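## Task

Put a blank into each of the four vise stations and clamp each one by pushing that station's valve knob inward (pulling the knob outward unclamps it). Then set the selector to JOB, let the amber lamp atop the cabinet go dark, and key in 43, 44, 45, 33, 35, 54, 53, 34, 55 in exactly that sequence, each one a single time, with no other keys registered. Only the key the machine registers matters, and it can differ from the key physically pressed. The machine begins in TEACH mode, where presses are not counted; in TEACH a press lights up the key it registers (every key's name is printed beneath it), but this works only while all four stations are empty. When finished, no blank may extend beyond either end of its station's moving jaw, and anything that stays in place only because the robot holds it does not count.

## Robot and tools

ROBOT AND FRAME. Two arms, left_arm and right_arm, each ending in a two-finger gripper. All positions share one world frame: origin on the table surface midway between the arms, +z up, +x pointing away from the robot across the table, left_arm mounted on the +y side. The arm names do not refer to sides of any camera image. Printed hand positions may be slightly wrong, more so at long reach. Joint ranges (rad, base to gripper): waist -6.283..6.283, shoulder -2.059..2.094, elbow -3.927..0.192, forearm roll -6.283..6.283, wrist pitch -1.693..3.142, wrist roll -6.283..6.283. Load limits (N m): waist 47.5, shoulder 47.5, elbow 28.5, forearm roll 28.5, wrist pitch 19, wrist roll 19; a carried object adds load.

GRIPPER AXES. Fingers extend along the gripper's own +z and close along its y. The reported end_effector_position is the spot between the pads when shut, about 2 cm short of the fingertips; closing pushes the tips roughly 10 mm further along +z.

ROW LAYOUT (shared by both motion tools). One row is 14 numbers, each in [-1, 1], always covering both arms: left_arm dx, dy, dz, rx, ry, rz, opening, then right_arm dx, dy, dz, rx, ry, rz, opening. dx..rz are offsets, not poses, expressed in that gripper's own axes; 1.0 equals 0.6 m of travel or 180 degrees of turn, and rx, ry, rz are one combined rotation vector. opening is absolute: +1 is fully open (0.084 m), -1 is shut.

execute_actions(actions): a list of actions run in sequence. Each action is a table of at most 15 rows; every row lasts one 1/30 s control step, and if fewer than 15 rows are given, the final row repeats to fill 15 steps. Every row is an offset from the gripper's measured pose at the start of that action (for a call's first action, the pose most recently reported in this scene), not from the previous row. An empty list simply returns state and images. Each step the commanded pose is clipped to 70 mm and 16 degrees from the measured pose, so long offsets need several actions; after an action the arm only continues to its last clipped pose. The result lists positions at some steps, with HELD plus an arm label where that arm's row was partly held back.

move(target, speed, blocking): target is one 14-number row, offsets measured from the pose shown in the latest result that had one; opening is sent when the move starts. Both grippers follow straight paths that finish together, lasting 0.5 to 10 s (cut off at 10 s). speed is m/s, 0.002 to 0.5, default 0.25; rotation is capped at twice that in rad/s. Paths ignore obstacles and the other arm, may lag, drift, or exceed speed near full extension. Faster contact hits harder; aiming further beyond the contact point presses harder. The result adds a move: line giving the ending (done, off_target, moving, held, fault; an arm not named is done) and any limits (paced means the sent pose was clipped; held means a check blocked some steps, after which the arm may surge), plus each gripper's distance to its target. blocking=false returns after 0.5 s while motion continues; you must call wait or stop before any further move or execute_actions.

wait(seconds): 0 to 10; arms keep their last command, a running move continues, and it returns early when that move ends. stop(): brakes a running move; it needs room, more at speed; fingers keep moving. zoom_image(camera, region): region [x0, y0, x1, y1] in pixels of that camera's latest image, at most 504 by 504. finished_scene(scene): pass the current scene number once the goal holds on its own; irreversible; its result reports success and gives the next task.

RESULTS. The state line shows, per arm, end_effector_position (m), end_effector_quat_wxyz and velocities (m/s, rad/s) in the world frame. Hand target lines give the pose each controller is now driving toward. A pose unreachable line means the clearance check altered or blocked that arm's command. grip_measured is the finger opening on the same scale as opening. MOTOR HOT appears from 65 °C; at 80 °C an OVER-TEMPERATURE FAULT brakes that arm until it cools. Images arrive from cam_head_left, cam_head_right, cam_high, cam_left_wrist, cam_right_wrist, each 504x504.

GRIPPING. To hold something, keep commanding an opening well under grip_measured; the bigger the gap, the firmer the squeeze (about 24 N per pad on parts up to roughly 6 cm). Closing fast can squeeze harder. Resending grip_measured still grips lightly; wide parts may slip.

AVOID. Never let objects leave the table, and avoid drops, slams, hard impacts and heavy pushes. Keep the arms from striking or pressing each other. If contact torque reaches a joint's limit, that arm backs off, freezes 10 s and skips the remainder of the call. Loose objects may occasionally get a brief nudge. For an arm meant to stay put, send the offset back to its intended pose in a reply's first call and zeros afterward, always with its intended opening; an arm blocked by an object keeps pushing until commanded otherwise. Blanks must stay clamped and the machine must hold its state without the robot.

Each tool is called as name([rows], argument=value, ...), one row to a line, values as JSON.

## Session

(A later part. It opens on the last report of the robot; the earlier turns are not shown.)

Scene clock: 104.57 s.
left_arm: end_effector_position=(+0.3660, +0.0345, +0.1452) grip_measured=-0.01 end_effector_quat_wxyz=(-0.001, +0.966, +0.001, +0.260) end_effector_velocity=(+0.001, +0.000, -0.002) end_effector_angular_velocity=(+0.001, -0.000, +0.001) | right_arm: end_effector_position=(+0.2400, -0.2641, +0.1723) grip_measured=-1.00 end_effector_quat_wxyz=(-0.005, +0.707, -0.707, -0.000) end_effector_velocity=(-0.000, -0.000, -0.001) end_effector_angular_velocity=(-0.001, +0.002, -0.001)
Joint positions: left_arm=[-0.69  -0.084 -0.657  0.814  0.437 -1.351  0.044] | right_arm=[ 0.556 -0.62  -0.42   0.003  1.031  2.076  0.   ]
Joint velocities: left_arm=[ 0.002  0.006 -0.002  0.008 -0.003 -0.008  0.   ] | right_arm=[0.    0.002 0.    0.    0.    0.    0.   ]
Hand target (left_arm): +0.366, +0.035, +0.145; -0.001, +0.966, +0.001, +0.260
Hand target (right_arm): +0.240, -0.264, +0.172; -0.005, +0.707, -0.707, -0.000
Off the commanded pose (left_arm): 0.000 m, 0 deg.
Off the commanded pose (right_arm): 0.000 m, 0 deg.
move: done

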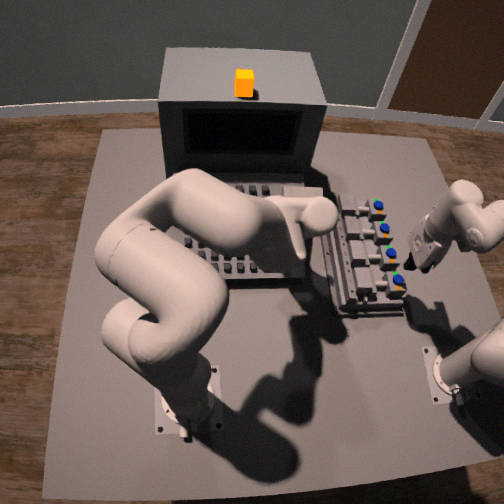

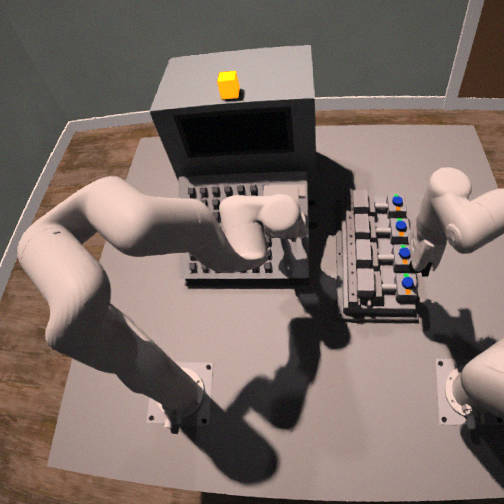

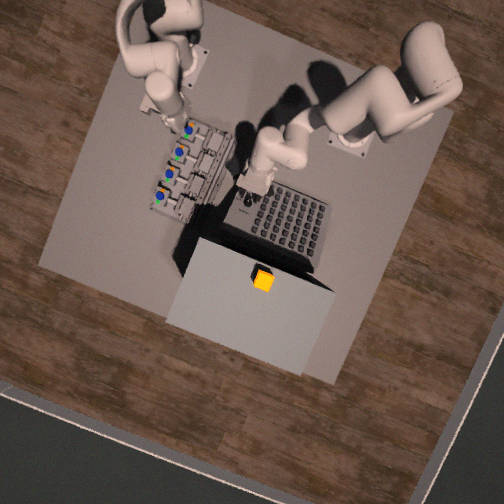

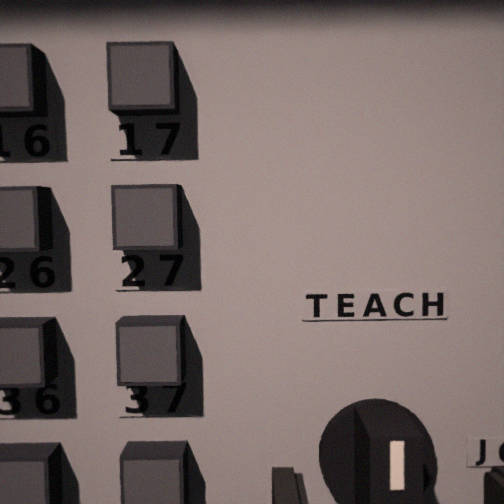

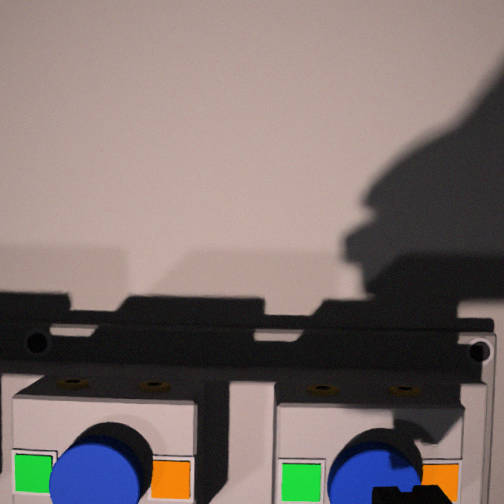

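move(target=[0.005,0.001,0.019,0,0,0,0,0,0,0,0,0,0,-1], speed=0.05)

execute_actions([
  [[0,0,0,0,0,0,-0.2,0,0,0,0,0,0,-1],[0,0,0,0,0,0,-0.35,0,0,0,0,0,0,-1],[0,0,0,0,0,0,-0.5,0,0,0,0,0,0,-1],[0,0,0,0,0,0,-0.6,0,0,0,0,0,0,-1],[0,0,0,0,0,0,-0.7,0,0,0,0,0,0,-1],[0,0,0,0,0,0,-0.8,0,0,0,0,0,0,-1],[0,0,0,0,0,0,-0.9,0,0,0,0,0,0,-1]],
])

move(target=[0,0,0,0,0,0.5,-0.9,0,0,0,0,0,0,-1], speed=0.5)

execute_actions([
  [[0,0,0,0,0,0,-0.1,0,0,0,0,0,0,-1]],
])

move(target=[0,0,-0.11,0,0,0,-0.1,0,0,0,0,0,0,-1])

Scene clock: 106.93 s.
left_arm: end_effector_position=(+0.3742, +0.0340, +0.1370) grip_measured=-0.01 end_effector_quat_wxyz=(-0.001, +0.966, +0.001, +0.260) end_effector_velocity=(+0.002, -0.001, +0.000) end_effector_angular_velocity=(-0.003, -0.003, -0.002) | right_arm: end_effector_position=(+0.2400, -0.2641, +0.1723) grip_measured=-1.00 end_effector_quat_wxyz=(-0.005, +0.707, -0.707, -0.000) end_effector_velocity=(-0.000, -0.000, -0.001) end_effector_angular_velocity=(-0.002, +0.001, +0.001)
Joint positions: left_arm=[-0.673 -0.042 -0.677  0.844  0.414 -1.37   0.044] | right_arm=[ 0.556 -0.62  -0.42   0.003  1.031  2.076  0.   ]
Joint velocities: left_arm=[ 0.002  0.005 -0.005  0.006 -0.005 -0.004  0.   ] | right_arm=[ 0.001  0.002 -0.    -0.002  0.     0.     0.   ]
Hand target (left_arm): +0.374, +0.034, +0.137; -0.001, +0.966, +0.001, +0.260
Hand target (right_arm): +0.240, -0.264, +0.172; -0.005, +0.707, -0.707, -0.000
Off the commanded pose (left_arm): 0.000 m, 0 deg.
Off the commanded pose (right_arm): 0.000 m, 0 deg.
move: done

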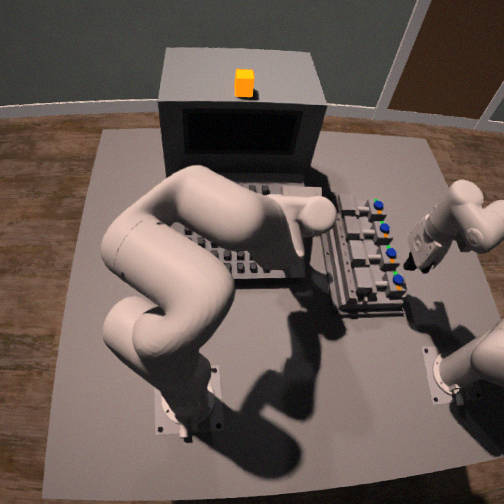

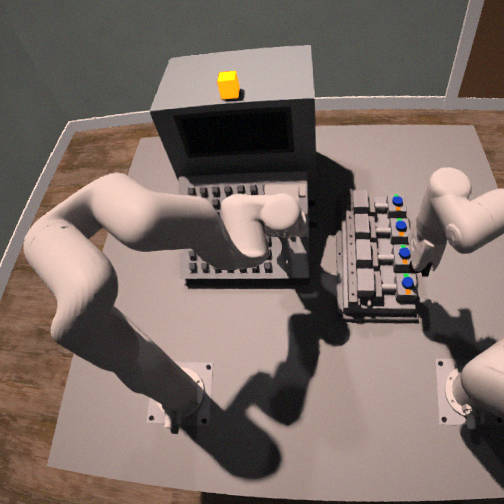

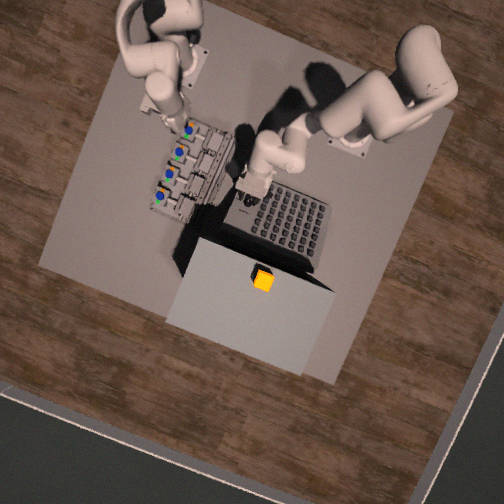

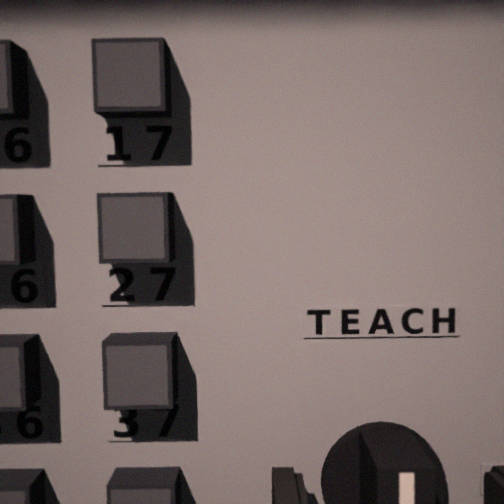

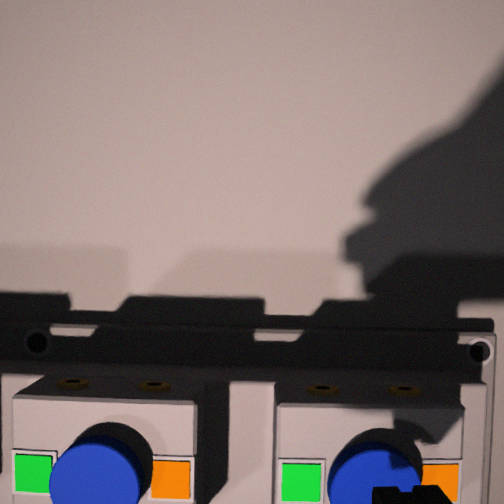

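Scene clock: 107.43 s.
left_arm: end_effector_position=(+0.3745, +0.0348, +0.1376) grip_measured=-0.74 end_effector_quat_wxyz=(-0.002, +0.965, +0.002, +0.260) end_effector_velocity=(-0.000, -0.001, -0.001) end_effector_angular_velocity=(+0.000, +0.001, -0.002) | right_arm: end_effector_position=(+0.2400, -0.2641, +0.1723) grip_measured=-1.00 end_effector_quat_wxyz=(-0.005, +0.707, -0.707, -0.000) end_effector_velocity=(-0.000, +0.000, -0.000) end_effector_angular_velocity=(-0.000, +0.000, -0.000)
Joint positions: left_arm=[-0.672 -0.044 -0.677  0.844  0.416 -1.37   0.012] | right_arm=[ 0.556 -0.62  -0.42   0.003  1.031  2.076  0.   ]
Joint velocities: left_arm=[-0.001  0.002 -0.001  0.    -0.001  0.    -0.   ] | right_arm=[0. 0. 0. 0. 0. 0. 0.]
Hand target (left_arm): +0.374, +0.034, +0.137; -0.001, +0.966, +0.001, +0.260
Hand target (right_arm): +0.240, -0.264, +0.172; -0.005, +0.707, -0.707, -0.000
Off the commanded pose (left_arm): 0.001 m, 0 deg.
Off the commanded pose (right_arm): 0.000 m, 0 deg.
Step readings (end_effector_position):
0: left_arm (+0.3742, +0.0340, +0.1370) | right_arm (+0.2400, -0.2641, +0.1723)
1: left_arm (+0.3742, +0.0340, +0.1370) | right_arm (+0.2400, -0.2641, +0.1723)
2: left_arm (+0.3742, +0.0340, +0.1370) | right_arm (+0.2400, -0.2641, +0.1723)
4: left_arm (+0.3742, +0.0340, +0.1370) | right_arm (+0.2400, -0.2641, +0.1723)
8: left_arm (+0.3746, +0.0349, +0.1377) | right_arm (+0.2400, -0.2641, +0.1723)
15: end_effector_position above

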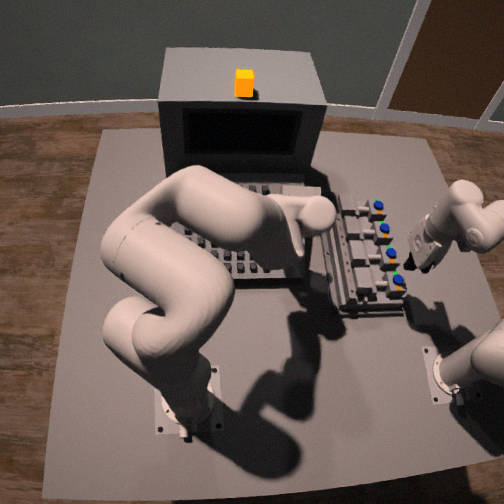

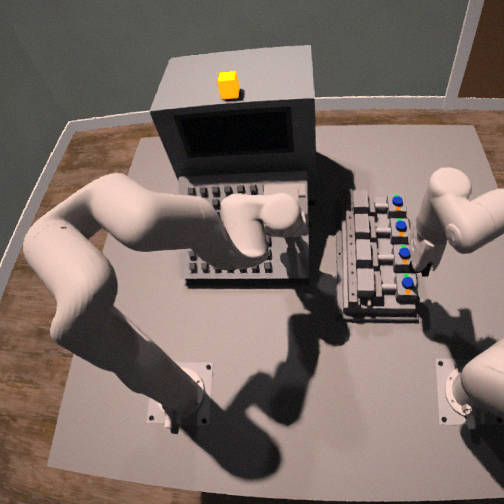

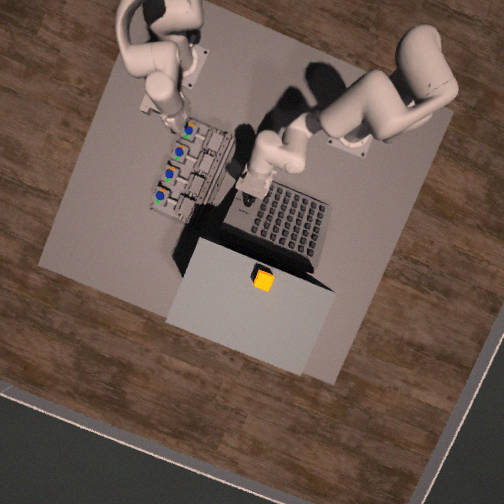

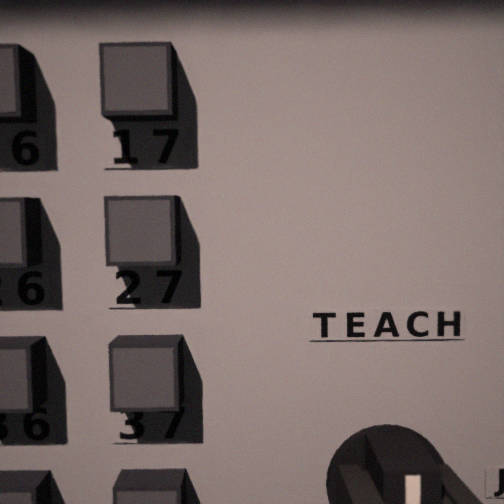

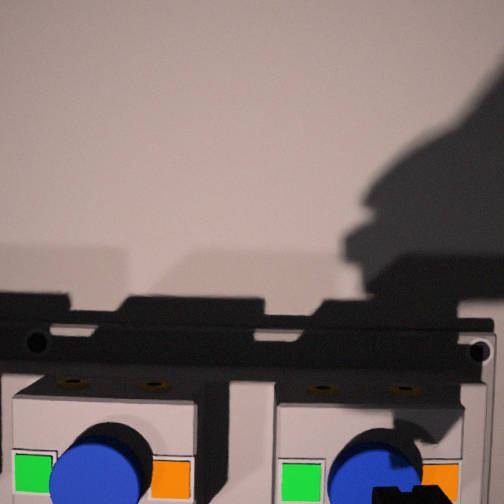

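Scene clock: 109.70 s.
left_arm: end_effector_position=(+0.3790, +0.0403, +0.1402) grip_measured=-0.72 end_effector_quat_wxyz=(-0.190, +0.689, -0.675, +0.182) end_effector_velocity=(+0.000, -0.000, +0.001) end_effector_angular_velocity=(+0.000, +0.009, -0.005) | right_arm: end_effector_position=(+0.2400, -0.2641, +0.1723) grip_measured=-1.00 end_effector_quat_wxyz=(-0.005, +0.707, -0.707, -0.000) end_effector_velocity=(+0.001, +0.001, +0.001) end_effector_angular_velocity=(+0.002, -0.002, -0.000)
Joint positions: left_arm=[-0.661 -0.048 -0.681  0.846  0.426  0.198  0.012] | right_arm=[ 0.556 -0.62  -0.42   0.003  1.031  2.076  0.   ]
Joint velocities: left_arm=[ 0.001 -0.    -0.002 -0.028  0.     0.032  0.   ] | right_arm=[ 0.    -0.    -0.002  0.001 -0.     0.     0.   ]
Hand target (left_arm): +0.375, +0.035, +0.138; -0.186, +0.684, -0.681, +0.183
Hand target (right_arm): +0.240, -0.264, +0.172; -0.005, +0.707, -0.707, -0.000
Off the commanded pose (left_arm): 0.008 m, 1 deg.
Off the commanded pose (right_arm): 0.000 m, 0 deg.
move: off_target (left_arm)

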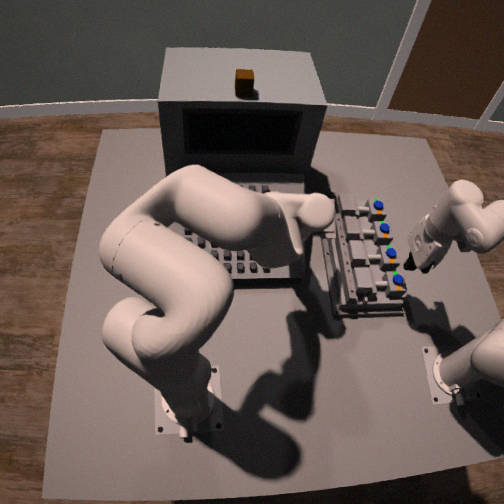

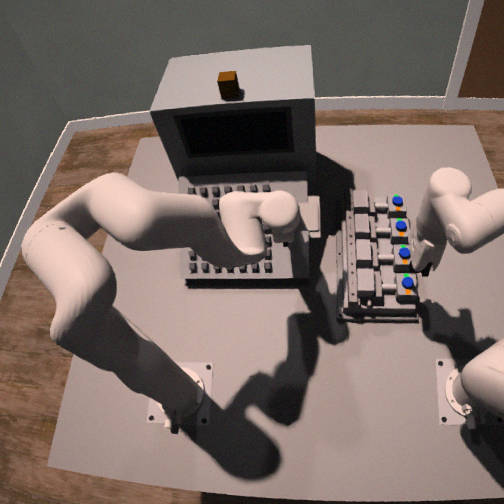

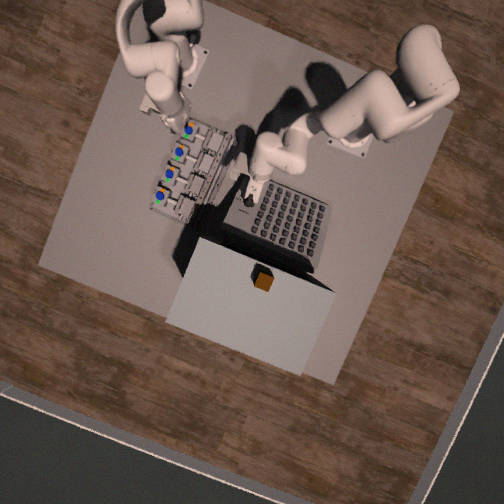

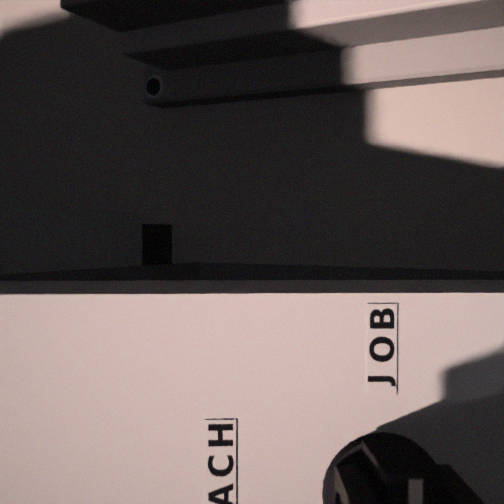

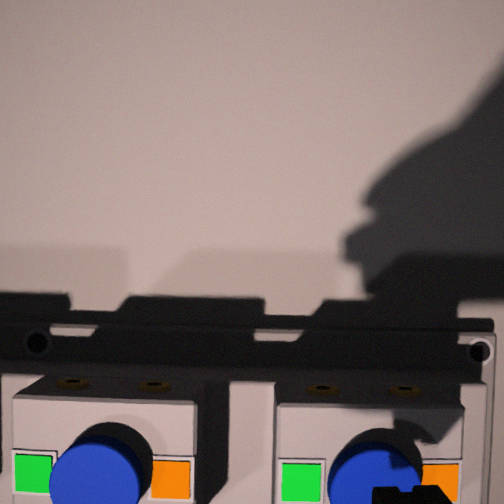

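Scene clock: 110.20 s.
left_arm: end_effector_position=(+0.3801, +0.0405, +0.1384) grip_measured=-0.12 end_effector_quat_wxyz=(-0.190, +0.689, -0.676, +0.180) end_effector_velocity=(+0.007, +0.020, -0.010) end_effector_angular_velocity=(+0.030, +0.017, +0.042) | right_arm: end_effector_position=(+0.2400, -0.2641, +0.1723) grip_measured=-1.00 end_effector_quat_wxyz=(-0.005, +0.707, -0.707, -0.000) end_effector_velocity=(+0.000, -0.000, +0.000) end_effector_angular_velocity=(-0.000, -0.001, -0.000)
Joint positions: left_arm=[-0.659 -0.04  -0.685  0.847  0.425  0.198  0.039] | right_arm=[ 0.556 -0.62  -0.42   0.003  1.031  2.076  0.   ]
Joint velocities: left_arm=[ 0.033  0.016  0.001  0.005  0.023 -0.002  0.001] | right_arm=[-0.001  0.001 -0.001 -0.001  0.    -0.     0.   ]
Hand target (left_arm): +0.379, +0.040, +0.140; -0.190, +0.689, -0.675, +0.182
Hand target (right_arm): +0.240, -0.264, +0.172; -0.005, +0.707, -0.707, -0.000
Off the commanded pose (left_arm): 0.002 m, 0 deg.
Off the commanded pose (right_arm): 0.000 m, 0 deg.
Step readings (end_effector_position):
0: left_arm (+0.3790, +0.0403, +0.1402) | right_arm (+0.2400, -0.2641, +0.1723)
1: left_arm (+0.3791, +0.0404, +0.1403) | right_arm (+0.2400, -0.2641, +0.1723)
2: left_arm (+0.3778, +0.0391, +0.1394) | right_arm (+0.2400, -0.2641, +0.1723)
4: left_arm (+0.3742, +0.0387, +0.1367) | right_arm (+0.2400, -0.2641, +0.1723)
8: left_arm (+0.3727, +0.0390, +0.1353) | right_arm (+0.2400, -0.2641, +0.1723)
15: end_effector_position above

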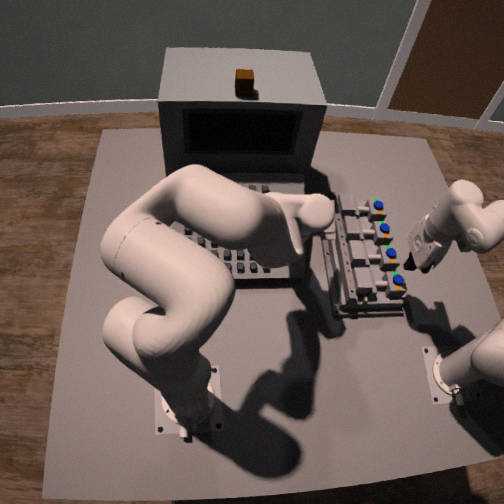

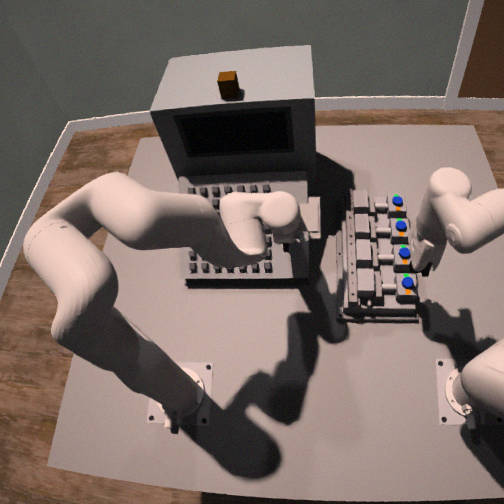

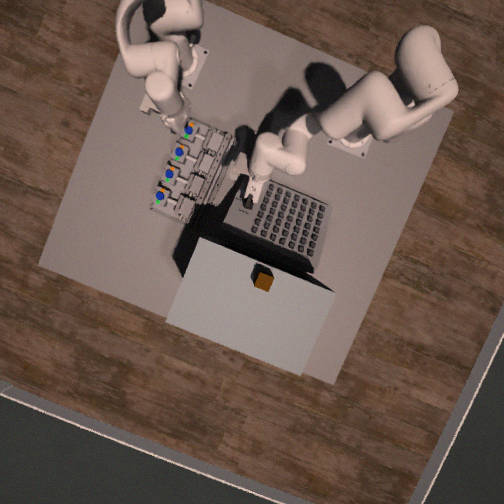

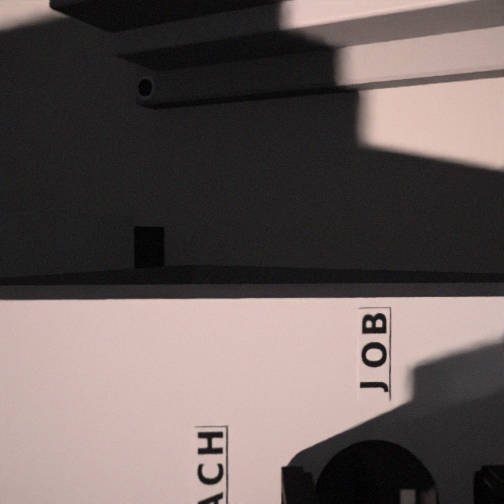

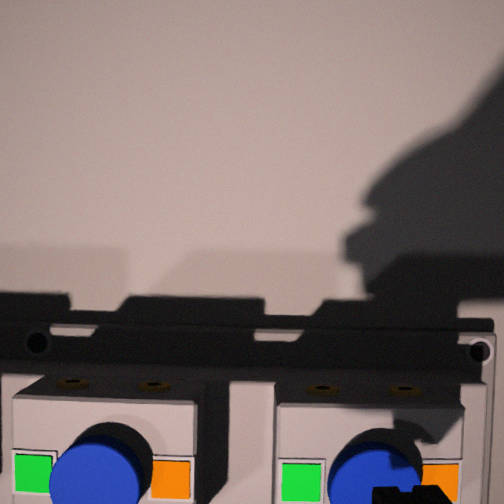

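Scene clock: 111.13 s.
left_arm: end_effector_position=(+0.3467, +0.0394, +0.1948) grip_measured=-0.11 end_effector_quat_wxyz=(-0.190, +0.689, -0.676, +0.180) end_effector_velocity=(-0.001, -0.000, +0.003) end_effector_angular_velocity=(-0.001, -0.001, +0.000) | right_arm: end_effector_position=(+0.2400, -0.2641, +0.1723) grip_measured=-1.00 end_effector_quat_wxyz=(-0.005, +0.707, -0.707, -0.000) end_effector_velocity=(+0.000, +0.000, +0.000) end_effector_angular_velocity=(+0.001, -0.001, -0.001)
Joint positions: left_arm=[-0.751 -0.247 -0.641  0.667  0.59   0.33   0.039] | right_arm=[ 0.556 -0.62  -0.42   0.003  1.031  2.076  0.   ]
Joint velocities: left_arm=[-0.003 -0.007 -0.001 -0.006  0.007  0.004 -0.   ] | right_arm=[-0.    -0.    -0.001  0.    -0.     0.     0.   ]
Hand target (left_arm): +0.347, +0.039, +0.195; -0.190, +0.689, -0.676, +0.180
Hand target (right_arm): +0.240, -0.264, +0.172; -0.005, +0.707, -0.707, -0.000
Off the commanded pose (left_arm): 0.001 m, 0 deg.
Off the commanded pose (right_arm): 0.000 m, 0 deg.
move: done

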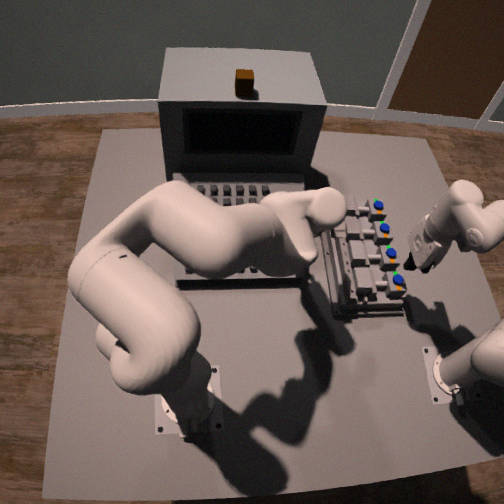

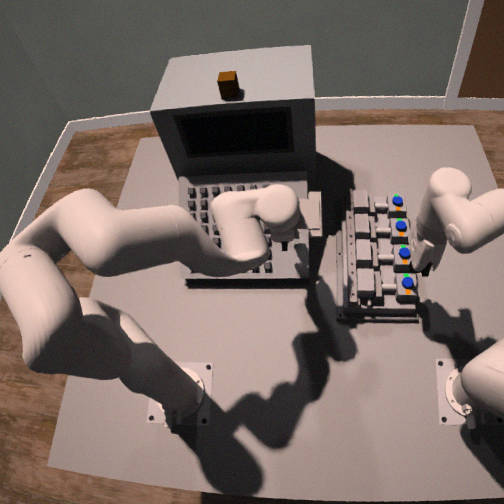

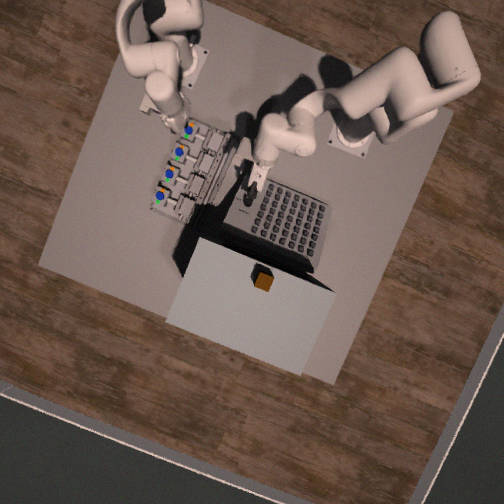

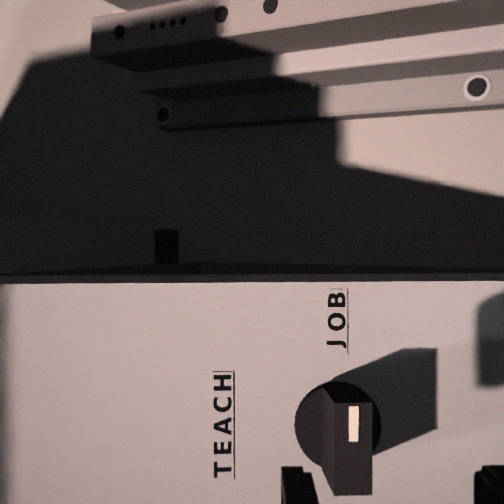

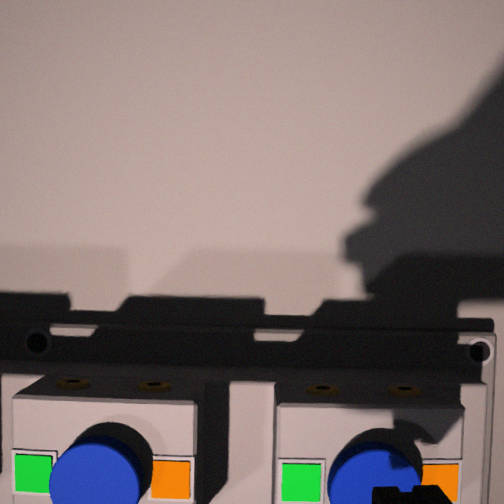

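move(target=[-0.381,-0.041,0.062,-0.168,0,0.006,-1,0,0,0,0,0,0,-1], speed=0.4)

Scene clock: 113.07 s.
left_arm: end_effector_position=(+0.3820, +0.2684, +0.1776) grip_measured=-1.00 end_effector_quat_wxyz=(-0.006, +0.708, -0.706, -0.004) end_effector_velocity=(+0.001, +0.002, +0.000) end_effector_angular_velocity=(-0.001, +0.008, +0.000) | right_arm: end_effector_position=(+0.2400, -0.2641, +0.1723) grip_measured=-1.00 end_effector_quat_wxyz=(-0.005, +0.707, -0.707, -0.000) end_effector_velocity=(-0.000, -0.000, -0.000) end_effector_angular_velocity=(+0.000, -0.000, -0.000)
Joint positions: left_arm=[-0.123 -0.162 -0.814  0.018  0.974  1.471  0.   ] | right_arm=[ 0.556 -0.62  -0.42   0.003  1.031  2.076  0.   ]
Joint velocities: left_arm=[ 0.006  0.009 -0.011 -0.003  0.01   0.008  0.   ] | right_arm=[-0.001 -0.001  0.001  0.    -0.001 -0.     0.   ]
Hand target (left_arm): +0.382, +0.269, +0.178; -0.006, +0.709, -0.706, -0.004
Hand target (right_arm): +0.240, -0.264, +0.172; -0.005, +0.707, -0.707, -0.000
Off the commanded pose (left_arm): 0.001 m, 0 deg.
Off the commanded pose (right_arm): 0.000 m, 0 deg.
move: done; limits=paced

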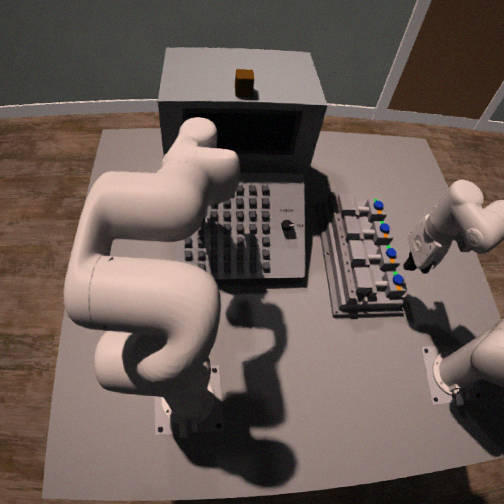

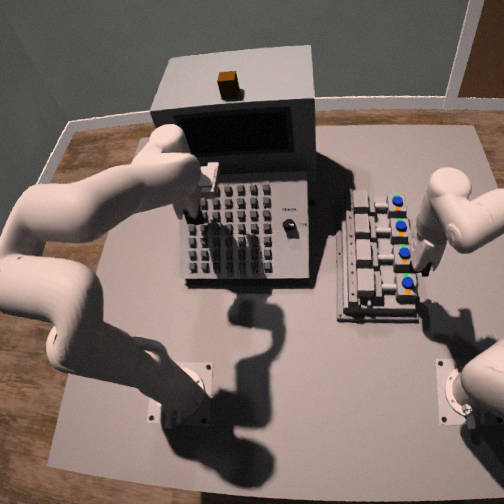

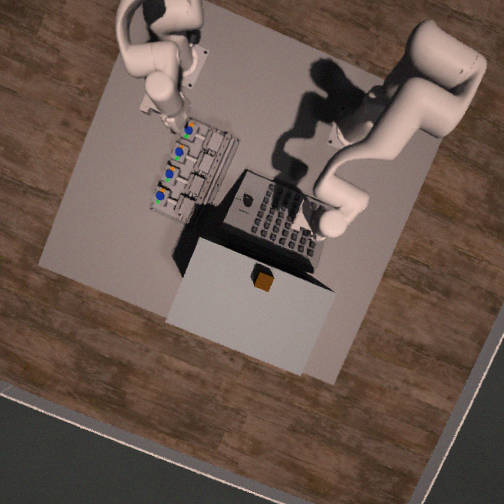

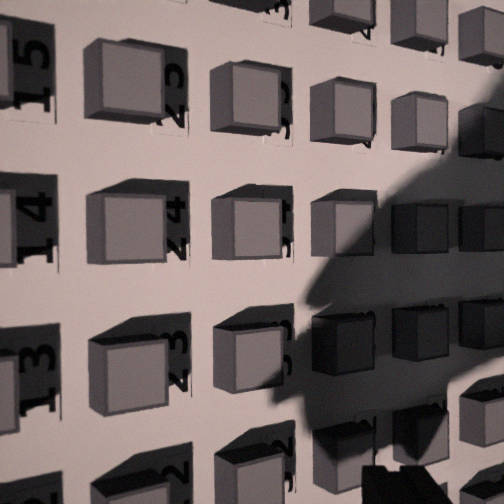

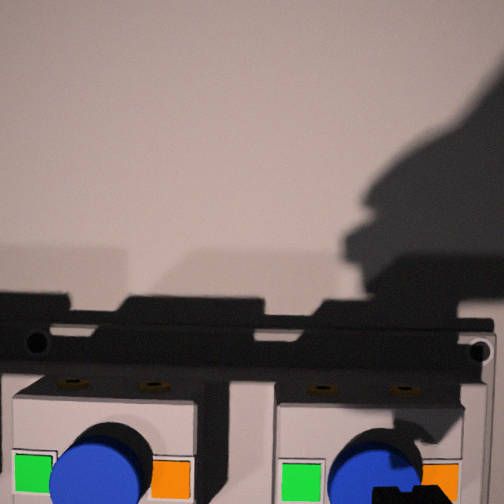

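move(target=[0.001,-0.008,0.018,0,0.0035,0,-1,0,0,0,0,0,0,-1], speed=0.15)

execute_actions([
  [[0,0,0.012,0,0,0,-1,0,0,0,0,0,0,-1],[0,0,0.022,0,0,0,-1,0,0,0,0,0,0,-1],[0,0,0.032,0,0,0,-1,0,0,0,0,0,0,-1],[0,0,0.042,0,0,0,-1,0,0,0,0,0,0,-1],[0,0,0.047,0,0,0,-1,0,0,0,0,0,0,-1]],
  [[0,0,-0.04,0,0,0,-1,0,0,0,0,0,0,-1],[0,0,-0.04,0,0,0,-1,0,0,0,0,0,0,-1],[0,0,-0.04,0,0,0,-1,0,0,0,0,0,0,-1],[0,0,-0.04,0,0,0,-1,0,0,0,0,0,0,-1],[0,0,-0.04,0,0,0,-1,0,0,0,0,0,0,-1],[0.055,0,-0.04,0,0,0,-1,0,0,0,0,0,0,-1]],
])

wait(seconds=0.3)

Scene clock: 115.13 s.
left_arm: end_effector_position=(+0.3868, +0.2680, +0.1670) grip_measured=-1.00 end_effector_quat_wxyz=(-0.003, +0.709, -0.706, +0.000) end_effector_velocity=(+0.002, -0.000, -0.000) end_effector_angular_velocity=(-0.001, -0.004, -0.001) | right_arm: end_effector_position=(+0.2400, -0.2641, +0.1723) grip_measured=-1.00 end_effector_quat_wxyz=(-0.005, +0.707, -0.707, -0.000) end_effector_velocity=(+0.000, +0.000, -0.000) end_effector_angular_velocity=(+0.001, +0.000, -0.000)
Joint positions: left_arm=[-0.118 -0.132 -0.813  0.005  0.942  1.483  0.   ] | right_arm=[ 0.556 -0.62  -0.42   0.003  1.031  2.076  0.   ]
Joint velocities: left_arm=[-0.     0.003 -0.001 -0.001 -0.007  0.002  0.   ] | right_arm=[ 0.     0.001 -0.     0.001 -0.001 -0.     0.   ]
Hand target (left_arm): +0.387, +0.268, +0.167; -0.002, +0.709, -0.706, +0.000
Hand target (right_arm): +0.240, -0.264, +0.172; -0.005, +0.707, -0.707, -0.000
Off the commanded pose (left_arm): 0.000 m, 0 deg.
Off the commanded pose (right_arm): 0.000 m, 0 deg.
move: done

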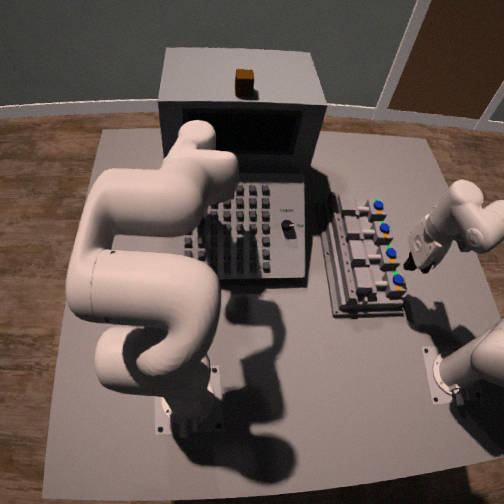

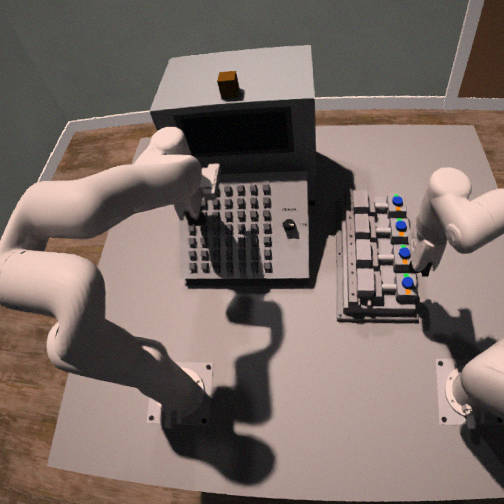

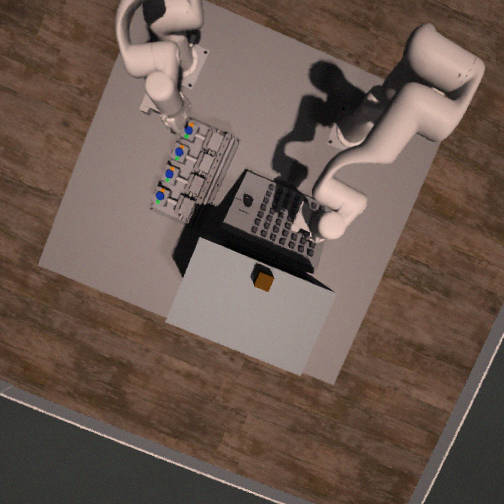

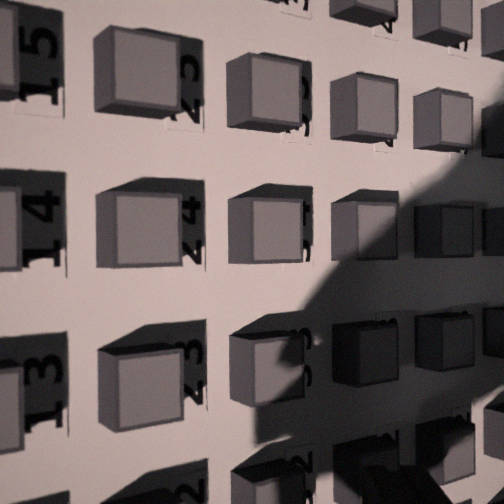

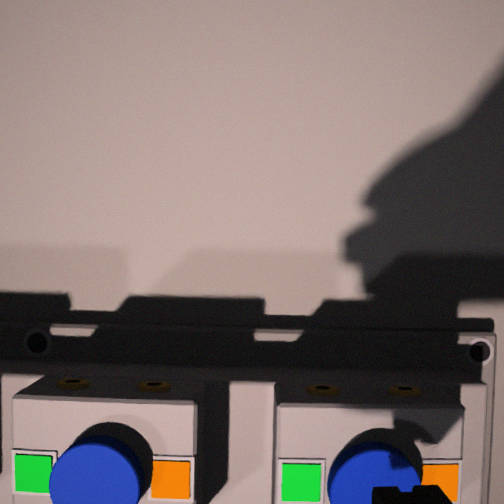

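Scene clock: 116.13 s.
left_arm: end_effector_position=(+0.3864, +0.2366, +0.1672) grip_measured=-1.00 end_effector_quat_wxyz=(-0.003, +0.708, -0.706, +0.001) end_effector_velocity=(+0.003, -0.017, +0.008) end_effector_angular_velocity=(+0.005, -0.003, +0.014) | right_arm: end_effector_position=(+0.2400, -0.2641, +0.1723) grip_measured=-1.00 end_effector_quat_wxyz=(-0.005, +0.707, -0.707, -0.000) end_effector_velocity=(-0.001, +0.000, -0.000) end_effector_angular_velocity=(+0.002, +0.002, -0.001)
Joint positions: left_arm=[-0.193 -0.123 -0.823  0.004  0.94   1.41   0.   ] | right_arm=[ 0.556 -0.62  -0.42   0.003  1.031  2.076  0.   ]
Joint velocities: left_arm=[-0.041  0.004 -0.029  0.007  0.023 -0.059  0.   ] | right_arm=[0.    0.    0.001 0.003 0.    0.    0.   ]
Hand target (left_arm): +0.387, +0.235, +0.169; -0.004, +0.708, -0.706, +0.002
Hand target (right_arm): +0.240, -0.264, +0.172; -0.005, +0.707, -0.707, -0.000
Off the commanded pose (left_arm): 0.002 m, 0 deg.
Off the commanded pose (right_arm): 0.000 m, 0 deg.
Step readings (end_effector_position; steps 1 to 15: 1st action; 16 to 30: 2nd action):
0: left_arm (+0.3868, +0.2680, +0.1670) | right_arm (+0.2400, -0.2641, +0.1723)
1: left_arm (+0.3869, +0.2680, +0.1669) | right_arm (+0.2400, -0.2641, +0.1723)
2: left_arm (+0.3872, +0.2680, +0.1663) | right_arm (+0.2400, -0.2641, +0.1723)
4: left_arm (+0.3876, +0.2680, +0.1617) | right_arm (+0.2400, -0.2641, +0.1723)
8: left_arm (+0.3860, +0.2682, +0.1459) | right_arm (+0.2400, -0.2641, +0.1723)
15: left_arm (+0.3870, +0.2681, +0.1448) | right_arm (+0.2400, -0.2641, +0.1723)
16: left_arm (+0.3869, +0.2682, +0.1448) | right_arm (+0.2400, -0.2641, +0.1723)
17: left_arm (+0.3865, +0.2682, +0.1460) | right_arm (+0.2400, -0.2641, +0.1723)
19: left_arm (+0.3850, +0.2682, +0.1502) | right_arm (+0.2400, -0.2641, +0.1723)
23: left_arm (+0.3871, +0.2597, +0.1628) | right_arm (+0.2400, -0.2641, +0.1723)
30: end_effector_position above

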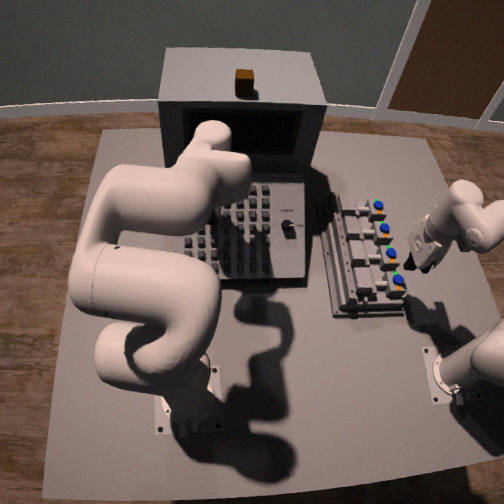

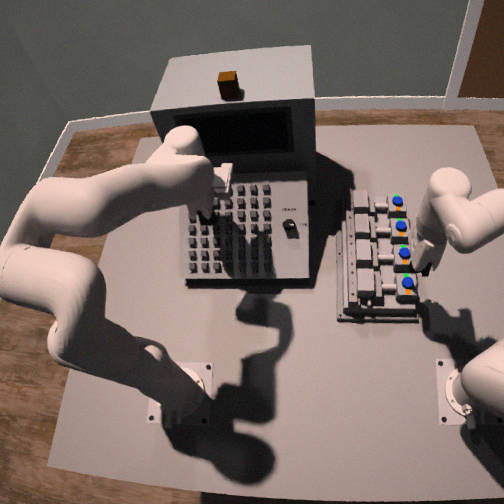

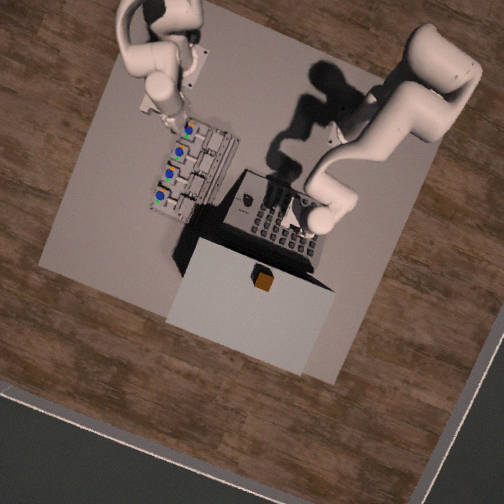

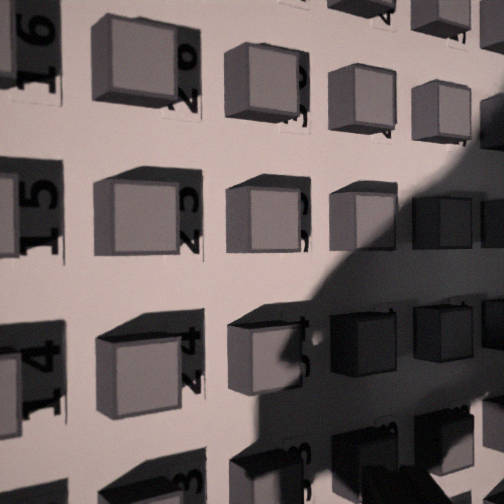

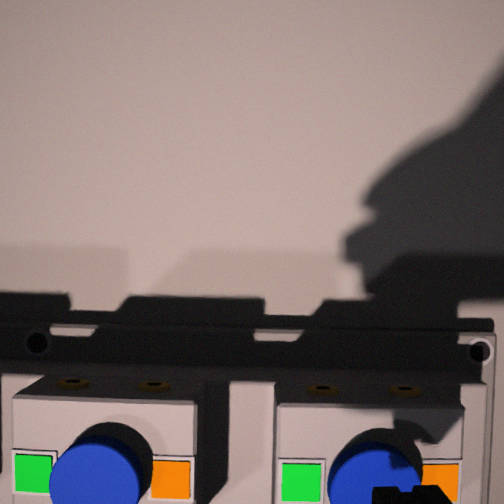

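Scene clock: 116.43 s.
left_arm: end_effector_position=(+0.3868, +0.2352, +0.1684) grip_measured=-1.00 end_effector_quat_wxyz=(-0.004, +0.709, -0.706, +0.001) end_effector_velocity=(+0.000, -0.001, +0.001) end_effector_angular_velocity=(+0.000, -0.002, -0.000) | right_arm: end_effector_position=(+0.2400, -0.2641, +0.1723) grip_measured=-1.00 end_effector_quat_wxyz=(-0.005, +0.707, -0.707, -0.000) end_effector_velocity=(+0.000, +0.000, +0.000) end_effector_angular_velocity=(-0.000, -0.001, +0.000)
Joint positions: left_arm=[-0.196 -0.123 -0.826  0.005  0.942  1.405  0.   ] | right_arm=[ 0.556 -0.62  -0.42   0.003  1.031  2.076  0.   ]
Joint velocities: left_arm=[-0.002 -0.002 -0.002  0.001  0.001 -0.002  0.   ] | right_arm=[ 0. -0. -0. -0.  0.  0.  0.]
Hand target (left_arm): +0.387, +0.235, +0.169; -0.004, +0.708, -0.706, +0.002
Hand target (right_arm): +0.240, -0.264, +0.172; -0.005, +0.707, -0.707, -0.000
Off the commanded pose (left_arm): 0.000 m, 0 deg.
Off the commanded pose (right_arm): 0.000 m, 0 deg.
wait: 0.30 s; at rest by 0.20 s

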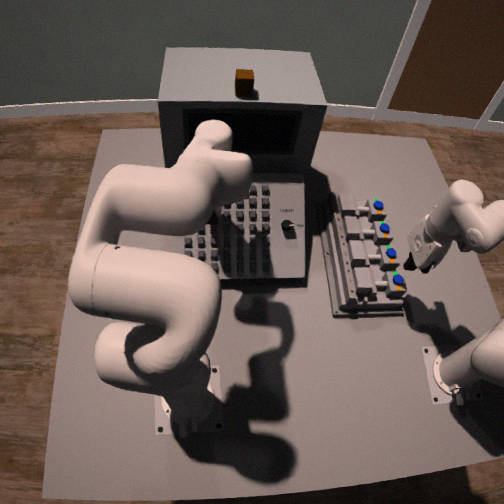

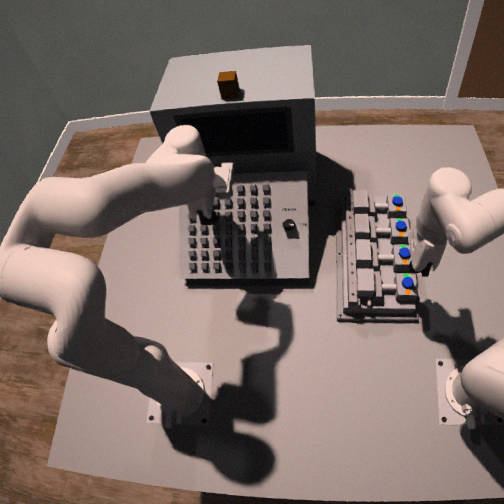

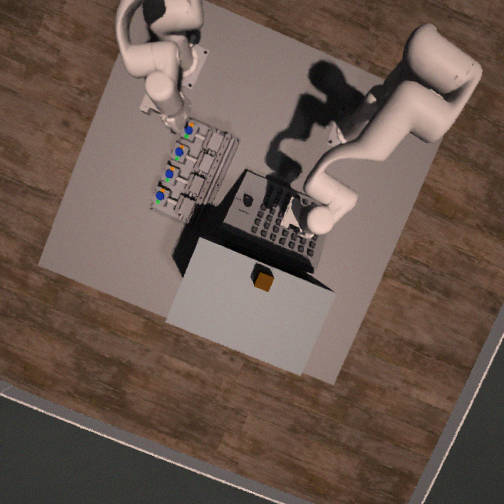

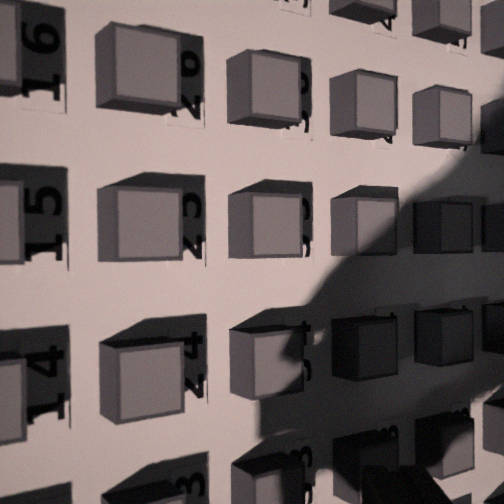

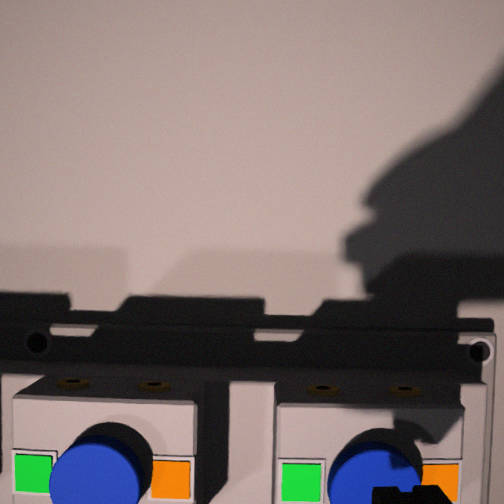

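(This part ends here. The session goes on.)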